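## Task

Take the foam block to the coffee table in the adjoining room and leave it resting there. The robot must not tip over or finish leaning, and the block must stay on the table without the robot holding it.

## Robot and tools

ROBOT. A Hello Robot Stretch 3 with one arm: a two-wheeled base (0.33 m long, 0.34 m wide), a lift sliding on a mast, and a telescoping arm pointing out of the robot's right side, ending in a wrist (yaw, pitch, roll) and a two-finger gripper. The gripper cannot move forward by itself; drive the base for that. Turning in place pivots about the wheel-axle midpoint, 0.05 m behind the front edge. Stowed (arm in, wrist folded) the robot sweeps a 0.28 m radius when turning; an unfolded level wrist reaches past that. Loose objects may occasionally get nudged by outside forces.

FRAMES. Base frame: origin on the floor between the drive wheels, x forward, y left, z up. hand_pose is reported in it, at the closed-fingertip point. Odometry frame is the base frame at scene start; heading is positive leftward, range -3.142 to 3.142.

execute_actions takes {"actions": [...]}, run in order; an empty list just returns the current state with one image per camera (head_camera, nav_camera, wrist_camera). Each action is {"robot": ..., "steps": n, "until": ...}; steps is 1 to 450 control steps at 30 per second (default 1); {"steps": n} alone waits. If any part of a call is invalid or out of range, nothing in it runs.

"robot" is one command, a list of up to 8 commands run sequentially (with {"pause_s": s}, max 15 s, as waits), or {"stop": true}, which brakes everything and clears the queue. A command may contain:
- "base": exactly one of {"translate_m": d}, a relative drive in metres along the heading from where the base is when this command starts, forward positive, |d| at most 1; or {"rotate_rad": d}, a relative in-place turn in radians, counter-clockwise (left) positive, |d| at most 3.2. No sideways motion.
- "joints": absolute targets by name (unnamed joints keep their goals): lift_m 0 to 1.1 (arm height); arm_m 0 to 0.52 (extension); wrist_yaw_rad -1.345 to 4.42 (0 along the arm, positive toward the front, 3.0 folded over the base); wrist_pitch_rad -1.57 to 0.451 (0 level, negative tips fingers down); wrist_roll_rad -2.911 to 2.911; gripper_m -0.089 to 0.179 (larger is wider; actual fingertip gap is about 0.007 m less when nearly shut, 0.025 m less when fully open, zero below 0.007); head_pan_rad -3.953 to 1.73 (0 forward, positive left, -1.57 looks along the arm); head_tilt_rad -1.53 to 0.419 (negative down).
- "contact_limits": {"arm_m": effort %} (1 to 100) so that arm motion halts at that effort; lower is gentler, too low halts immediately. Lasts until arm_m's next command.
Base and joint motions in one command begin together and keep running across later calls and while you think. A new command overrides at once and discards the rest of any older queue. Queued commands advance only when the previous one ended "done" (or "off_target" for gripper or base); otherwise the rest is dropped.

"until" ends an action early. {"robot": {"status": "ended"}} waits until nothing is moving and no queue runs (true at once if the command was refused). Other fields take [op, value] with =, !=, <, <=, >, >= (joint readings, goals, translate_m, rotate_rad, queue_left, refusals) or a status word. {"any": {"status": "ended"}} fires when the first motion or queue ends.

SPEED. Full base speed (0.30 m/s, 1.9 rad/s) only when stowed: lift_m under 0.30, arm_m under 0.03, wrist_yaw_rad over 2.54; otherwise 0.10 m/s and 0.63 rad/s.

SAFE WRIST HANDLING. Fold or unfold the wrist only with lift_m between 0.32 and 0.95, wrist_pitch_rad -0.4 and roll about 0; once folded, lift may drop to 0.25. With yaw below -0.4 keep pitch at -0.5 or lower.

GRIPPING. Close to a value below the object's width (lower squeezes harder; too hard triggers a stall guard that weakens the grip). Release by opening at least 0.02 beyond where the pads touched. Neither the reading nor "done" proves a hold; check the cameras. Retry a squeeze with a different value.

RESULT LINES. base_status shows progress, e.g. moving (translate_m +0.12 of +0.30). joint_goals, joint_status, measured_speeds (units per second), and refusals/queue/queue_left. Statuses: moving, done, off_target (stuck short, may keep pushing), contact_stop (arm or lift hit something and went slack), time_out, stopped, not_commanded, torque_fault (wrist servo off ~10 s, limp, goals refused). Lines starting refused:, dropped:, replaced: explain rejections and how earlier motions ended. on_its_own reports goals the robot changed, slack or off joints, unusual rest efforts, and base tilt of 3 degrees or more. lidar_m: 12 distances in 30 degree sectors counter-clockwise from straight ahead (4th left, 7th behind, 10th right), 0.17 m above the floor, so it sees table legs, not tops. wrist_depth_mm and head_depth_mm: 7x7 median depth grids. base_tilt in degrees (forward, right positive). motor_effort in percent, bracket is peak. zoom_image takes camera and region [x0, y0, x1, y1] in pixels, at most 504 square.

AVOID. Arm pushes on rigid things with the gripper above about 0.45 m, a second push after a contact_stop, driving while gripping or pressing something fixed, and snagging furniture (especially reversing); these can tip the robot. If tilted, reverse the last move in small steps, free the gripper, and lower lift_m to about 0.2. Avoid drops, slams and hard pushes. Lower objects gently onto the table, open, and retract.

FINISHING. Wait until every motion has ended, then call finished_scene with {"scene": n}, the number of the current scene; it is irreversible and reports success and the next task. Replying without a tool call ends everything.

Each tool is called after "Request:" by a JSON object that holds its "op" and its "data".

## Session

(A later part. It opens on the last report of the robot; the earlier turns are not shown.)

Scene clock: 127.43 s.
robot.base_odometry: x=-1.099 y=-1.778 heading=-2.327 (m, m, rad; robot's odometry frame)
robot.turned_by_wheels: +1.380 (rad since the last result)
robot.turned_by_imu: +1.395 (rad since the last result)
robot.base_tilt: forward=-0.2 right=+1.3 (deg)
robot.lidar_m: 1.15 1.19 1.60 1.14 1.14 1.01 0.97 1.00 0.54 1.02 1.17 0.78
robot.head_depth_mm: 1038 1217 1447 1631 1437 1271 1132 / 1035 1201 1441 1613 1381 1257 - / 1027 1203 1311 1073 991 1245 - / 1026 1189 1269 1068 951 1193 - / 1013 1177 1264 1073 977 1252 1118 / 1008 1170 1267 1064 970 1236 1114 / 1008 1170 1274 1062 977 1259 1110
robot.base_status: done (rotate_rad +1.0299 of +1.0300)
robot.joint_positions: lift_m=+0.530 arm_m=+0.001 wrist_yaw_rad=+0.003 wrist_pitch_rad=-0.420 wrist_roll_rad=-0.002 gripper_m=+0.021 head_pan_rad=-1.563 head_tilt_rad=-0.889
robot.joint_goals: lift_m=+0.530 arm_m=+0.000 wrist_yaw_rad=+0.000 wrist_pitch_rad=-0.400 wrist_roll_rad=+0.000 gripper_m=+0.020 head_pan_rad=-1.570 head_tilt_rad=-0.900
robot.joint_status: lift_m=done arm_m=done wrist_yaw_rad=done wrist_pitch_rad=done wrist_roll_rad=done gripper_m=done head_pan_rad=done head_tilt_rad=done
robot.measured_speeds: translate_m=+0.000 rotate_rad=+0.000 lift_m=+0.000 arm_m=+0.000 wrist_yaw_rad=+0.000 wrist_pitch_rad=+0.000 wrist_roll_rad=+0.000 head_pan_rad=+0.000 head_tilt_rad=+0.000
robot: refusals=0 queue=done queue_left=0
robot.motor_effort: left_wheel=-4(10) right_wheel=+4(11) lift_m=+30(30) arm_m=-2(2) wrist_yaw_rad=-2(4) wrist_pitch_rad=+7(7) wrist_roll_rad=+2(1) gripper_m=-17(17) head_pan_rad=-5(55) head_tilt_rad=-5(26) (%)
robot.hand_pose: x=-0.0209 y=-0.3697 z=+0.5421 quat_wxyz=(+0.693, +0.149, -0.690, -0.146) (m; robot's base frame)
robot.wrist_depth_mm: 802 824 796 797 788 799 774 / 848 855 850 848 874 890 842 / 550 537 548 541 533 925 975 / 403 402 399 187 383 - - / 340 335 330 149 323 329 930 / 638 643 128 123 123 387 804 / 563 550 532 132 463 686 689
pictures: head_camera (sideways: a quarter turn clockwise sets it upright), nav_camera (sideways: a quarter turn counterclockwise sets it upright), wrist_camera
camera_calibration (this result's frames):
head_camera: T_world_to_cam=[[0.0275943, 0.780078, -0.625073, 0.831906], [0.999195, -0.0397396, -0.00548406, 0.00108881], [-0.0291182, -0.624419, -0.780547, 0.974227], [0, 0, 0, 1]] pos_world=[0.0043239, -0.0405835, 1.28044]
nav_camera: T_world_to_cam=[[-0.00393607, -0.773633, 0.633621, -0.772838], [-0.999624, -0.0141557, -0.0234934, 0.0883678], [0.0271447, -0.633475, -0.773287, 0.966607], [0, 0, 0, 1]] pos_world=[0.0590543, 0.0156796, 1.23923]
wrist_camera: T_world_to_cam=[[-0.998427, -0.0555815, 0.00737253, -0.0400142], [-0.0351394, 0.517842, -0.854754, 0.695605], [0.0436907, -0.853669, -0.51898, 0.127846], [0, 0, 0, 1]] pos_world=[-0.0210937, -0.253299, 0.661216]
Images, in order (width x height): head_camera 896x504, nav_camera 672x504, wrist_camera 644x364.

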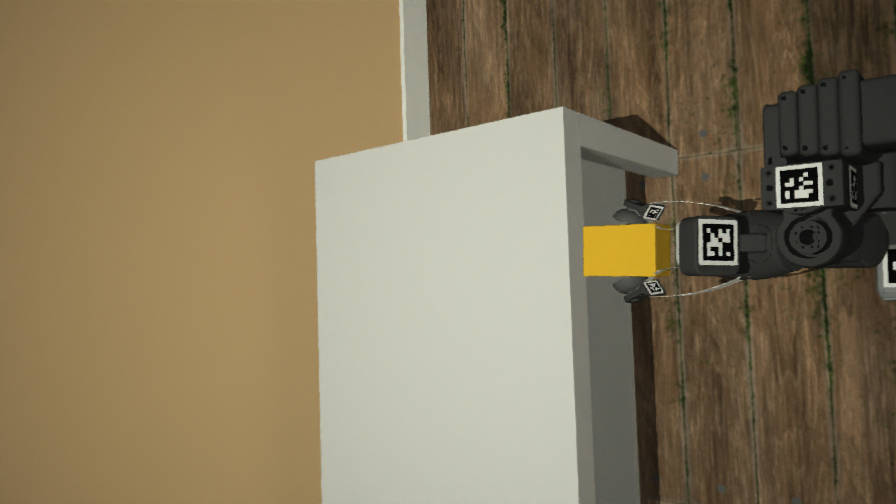

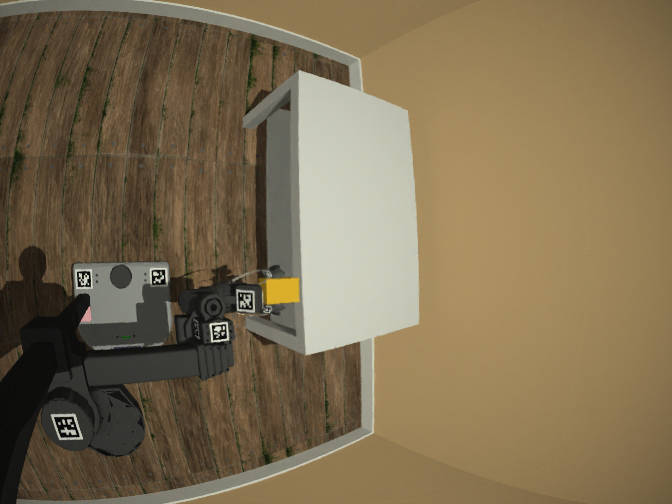

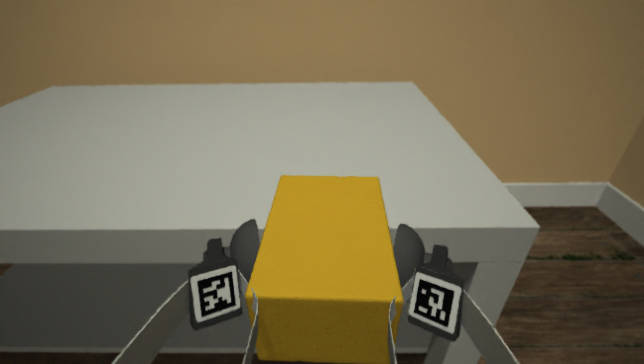

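Request:
{"op": "execute_actions", "data": {"actions": [{"robot":{"base":{"translate_m":0.15},"joints":{"arm_m":0.33,"lift_m":0.505}},"steps":200,"until":{"robot":{"arm_m":[">",0.26]}}},{"robot":{"joints":{"lift_m":0.48}},"steps":200,"until":{"robot":{"status":"ended"}}}]}}

Scene clock: 131.97 s.
robot.base_odometry: x=-1.202 y=-1.887 heading=-2.327 (m, m, rad; robot's odometry frame)
robot.turned_by_wheels: +0.000 (rad since the last result)
robot.turned_by_imu: +0.002 (rad since the last result)
robot.base_tilt: forward=-0.2 right=+1.3 (deg)
robot.lidar_m: 1.00 1.04 1.40 2.61 2.70 1.16 1.12 1.15 0.61 1.14 0.67 0.69
robot.head_depth_mm: 1043 1202 1433 1588 1028 1256 1125 / 1027 1203 1282 1078 993 1262 1143 / 1026 1185 1275 1099 1220 1261 1124 / 1025 1181 1275 1092 1209 1256 1126 / 1015 1171 1275 1068 982 1259 1120 / 1005 1163 1279 1066 977 1253 1116 / 1005 1159 1274 1062 960 1248 1116
robot.base_status: done (translate_m +0.1500 of +0.1500)
robot.joint_positions: lift_m=+0.480 arm_m=+0.330 wrist_yaw_rad=+0.002 wrist_pitch_rad=-0.420 wrist_roll_rad=-0.002 gripper_m=+0.021 head_pan_rad=-1.563 head_tilt_rad=-0.889
robot.joint_goals: lift_m=+0.480 arm_m=+0.330 wrist_yaw_rad=+0.000 wrist_pitch_rad=-0.400 wrist_roll_rad=+0.000 gripper_m=+0.020 head_pan_rad=-1.570 head_tilt_rad=-0.900
robot.joint_status: lift_m=done arm_m=done wrist_yaw_rad=done wrist_pitch_rad=done wrist_roll_rad=done gripper_m=done head_pan_rad=done head_tilt_rad=done
robot.measured_speeds: translate_m=+0.000 rotate_rad=+0.000 lift_m=+0.000 arm_m=+0.000 wrist_yaw_rad=+0.000 wrist_pitch_rad=+0.000 wrist_roll_rad=+0.000 head_pan_rad=+0.000 head_tilt_rad=+0.000
robot: refusals=0 queue=done queue_left=0
robot.motor_effort: left_wheel=-3(5) right_wheel=+3(8) lift_m=+21(30) arm_m=+3(3) wrist_yaw_rad=-1(3) wrist_pitch_rad=+7(7) wrist_roll_rad=+2(2) gripper_m=-17(16) head_pan_rad=-5(2) head_tilt_rad=-6(6) (%)
robot.hand_pose: x=-0.0212 y=-0.6988 z=+0.4925 quat_wxyz=(+0.693, +0.148, -0.690, -0.147) (m; robot's base frame)
robot.wrist_depth_mm: 514 503 507 501 515 500 502 / 557 555 549 544 547 546 557 / 409 414 409 404 396 395 398 / 306 305 302 188 299 297 295 / 241 243 247 148 234 236 235 / 200 200 128 123 123 196 196 / 171 170 164 132 158 167 168
pictures: head_camera (sideways: a quarter turn clockwise sets it upright), nav_camera (sideways: a quarter turn counterclockwise sets it upright), wrist_camera
camera_calibration (this result's frames):
head_camera: T_world_to_cam=[[0.027684, 0.780075, -0.625073, 0.831906], [0.99919, -0.0398546, -0.00548407, 0.00108884], [-0.02919, -0.624415, -0.780547, 0.974227], [0, 0, 0, 1]] pos_world=[0.00431923, -0.0405832, 1.28044]
nav_camera: T_world_to_cam=[[-0.00402506, -0.773633, 0.633621, -0.772837], [-0.999625, -0.0140408, -0.0234934, 0.0883678], [0.0270718, -0.633478, -0.773287, 0.966608], [0, 0, 0, 1]] pos_world=[0.0590562, 0.0156735, 1.23923]
wrist_camera: T_world_to_cam=[[-0.998497, -0.0543066, 0.00737245, -0.0573398], [-0.0344783, 0.517891, -0.854752, 0.823747], [0.0426005, -0.853721, -0.518985, -0.178889], [0, 0, 0, 1]] pos_world=[-0.0212315, -0.582446, 0.611681]
Images, in order (width x height): head_camera 896x504, nav_camera 672x504, wrist_camera 644x364.

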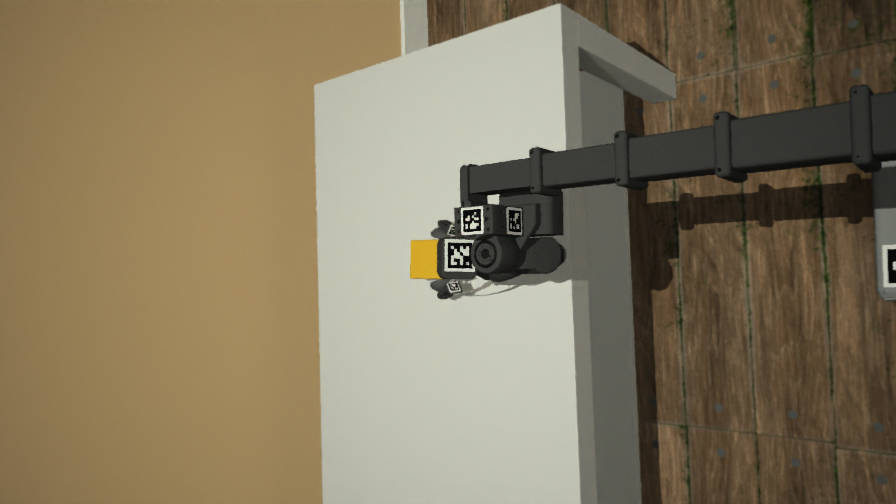

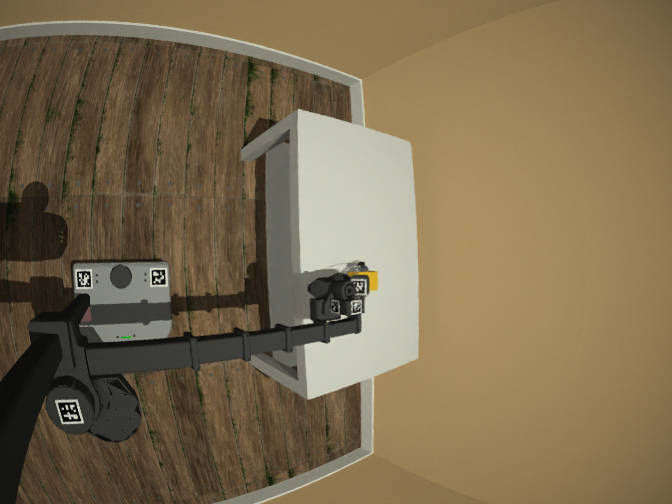

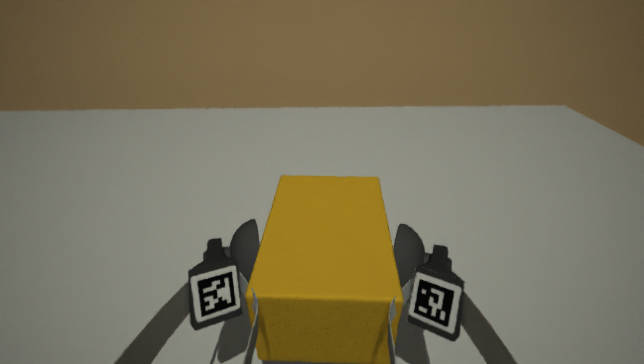

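Request:
{"op": "execute_actions", "data": {"actions": [{"robot":{"joints":{"lift_m":0.465}},"steps":60,"until":{"robot":{"status":"ended"}}},{"robot":{"joints":{"gripper_m":0.13}},"steps":60,"until":{"robot":{"status":"ended"}}},{"robot":{"joints":{"lift_m":0.54,"arm_m":0.25}},"steps":90,"until":{"robot":{"status":"ended"}}}]}}

Scene clock: 137.13 s.
robot.base_odometry: x=-1.202 y=-1.887 heading=-2.327 (m, m, rad; robot's odometry frame)
robot.turned_by_wheels: +0.000 (rad since the last result)
robot.turned_by_imu: +0.001 (rad since the last result)
robot.base_tilt: forward=-0.2 right=+1.3 (deg)
robot.lidar_m: 1.00 1.04 1.40 2.62 2.70 1.16 1.12 1.15 0.61 1.14 0.67 0.69
robot.head_depth_mm: 1039 1210 1450 1606 1025 1263 1128 / 1030 1198 1276 1074 986 1265 - / 1023 1187 1285 1094 - 1253 1130 / 1018 1180 1273 1093 1215 1257 1129 / 1014 1176 1272 1074 979 1247 1124 / 1008 1170 1283 1067 979 1252 1116 / 1005 1159 1286 1058 953 1241 1110
robot.base_status: done (translate_m +0.1500 of +0.1500)
robot.joint_positions: lift_m=+0.540 arm_m=+0.250 wrist_yaw_rad=+0.002 wrist_pitch_rad=-0.419 wrist_roll_rad=-0.002 gripper_m=+0.130 head_pan_rad=-1.563 head_tilt_rad=-0.889
robot.joint_goals: lift_m=+0.540 arm_m=+0.250 wrist_yaw_rad=+0.000 wrist_pitch_rad=-0.400 wrist_roll_rad=+0.000 gripper_m=+0.130 head_pan_rad=-1.570 head_tilt_rad=-0.900
robot.joint_status: lift_m=done arm_m=done wrist_yaw_rad=done wrist_pitch_rad=done wrist_roll_rad=done gripper_m=done head_pan_rad=done head_tilt_rad=done
robot.measured_speeds: translate_m=+0.000 rotate_rad=+0.000 lift_m=+0.000 arm_m=+0.000 wrist_yaw_rad=+0.000 wrist_pitch_rad=+0.000 wrist_roll_rad=+0.000 head_pan_rad=+0.000 head_tilt_rad=+0.000
robot: refusals=0 queue=done queue_left=0
robot.motor_effort: left_wheel=-4(4) right_wheel=+3(3) lift_m=+30(32) arm_m=-2(2) wrist_yaw_rad=+0(1) wrist_pitch_rad=+7(7) wrist_roll_rad=+1(1) gripper_m=-1(82) head_pan_rad=-4(4) head_tilt_rad=-6(5) (%)
robot.hand_pose: x=-0.0212 y=-0.6196 z=+0.5522 quat_wxyz=(+0.693, +0.148, -0.690, -0.147) (m; robot's base frame)
robot.wrist_depth_mm: 584 577 573 573 571 577 582 / 632 625 652 635 626 629 611 / 571 567 568 570 547 550 692 / 421 416 408 411 404 407 428 / 334 331 328 262 328 327 320 / 272 - 273 236 271 275 266 / 241 227 232 232 232 223 228
pictures: head_camera (sideways: a quarter turn clockwise sets it upright), nav_camera (sideways: a quarter turn counterclockwise sets it upright), wrist_camera
camera_calibration (this result's frames):
head_camera: T_world_to_cam=[[0.027684, 0.780075, -0.625073, 0.831906], [0.99919, -0.0398545, -0.00548405, 0.00108883], [-0.0291899, -0.624415, -0.780547, 0.974227], [0, 0, 0, 1]] pos_world=[0.00431923, -0.0405833, 1.28044]
nav_camera: T_world_to_cam=[[-0.00402497, -0.773633, 0.633621, -0.772837], [-0.999625, -0.0140409, -0.0234934, 0.0883678], [0.0270719, -0.633478, -0.773287, 0.966607], [0, 0, 0, 1]] pos_world=[0.0590561, 0.0156735, 1.23923]
wrist_camera: T_world_to_cam=[[-0.998497, -0.0543001, 0.00740262, -0.0534906], [-0.0344763, 0.517402, -0.855048, 0.833591], [0.042599, -0.854018, -0.518496, -0.0807379], [0, 0, 0, 1]] pos_world=[-0.0212317, -0.503158, 0.671294]
Images, in order (width x height): head_camera 896x504, nav_camera 672x504, wrist_camera 644x364.

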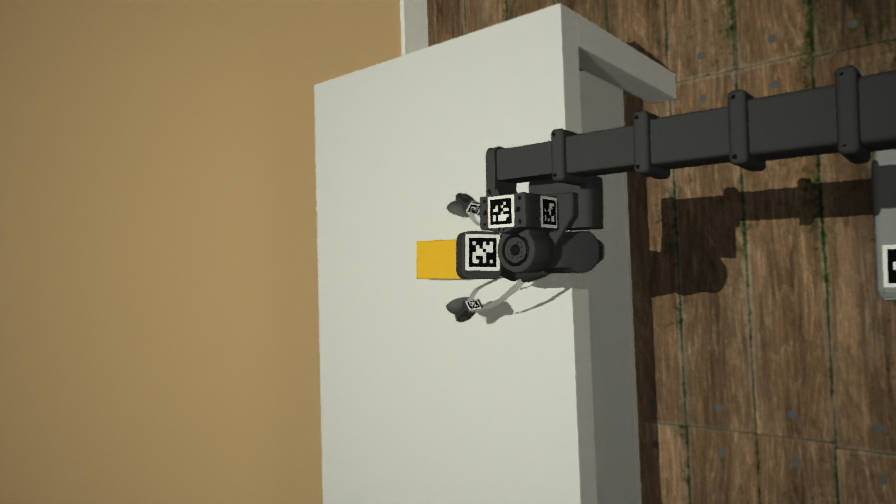

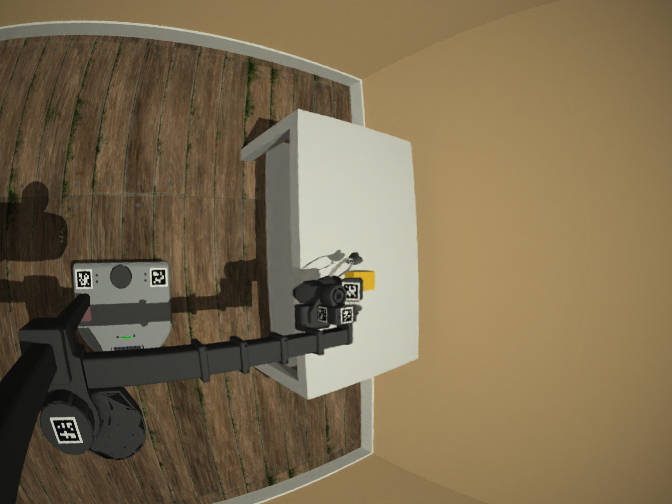

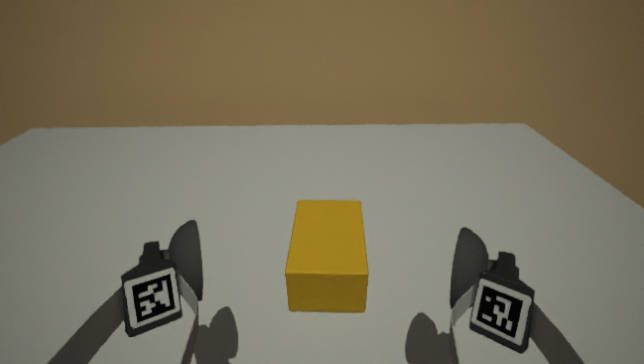

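Request:
{"op": "finished_scene", "data": {"scene": 1}}

The scene is finished: the task was done.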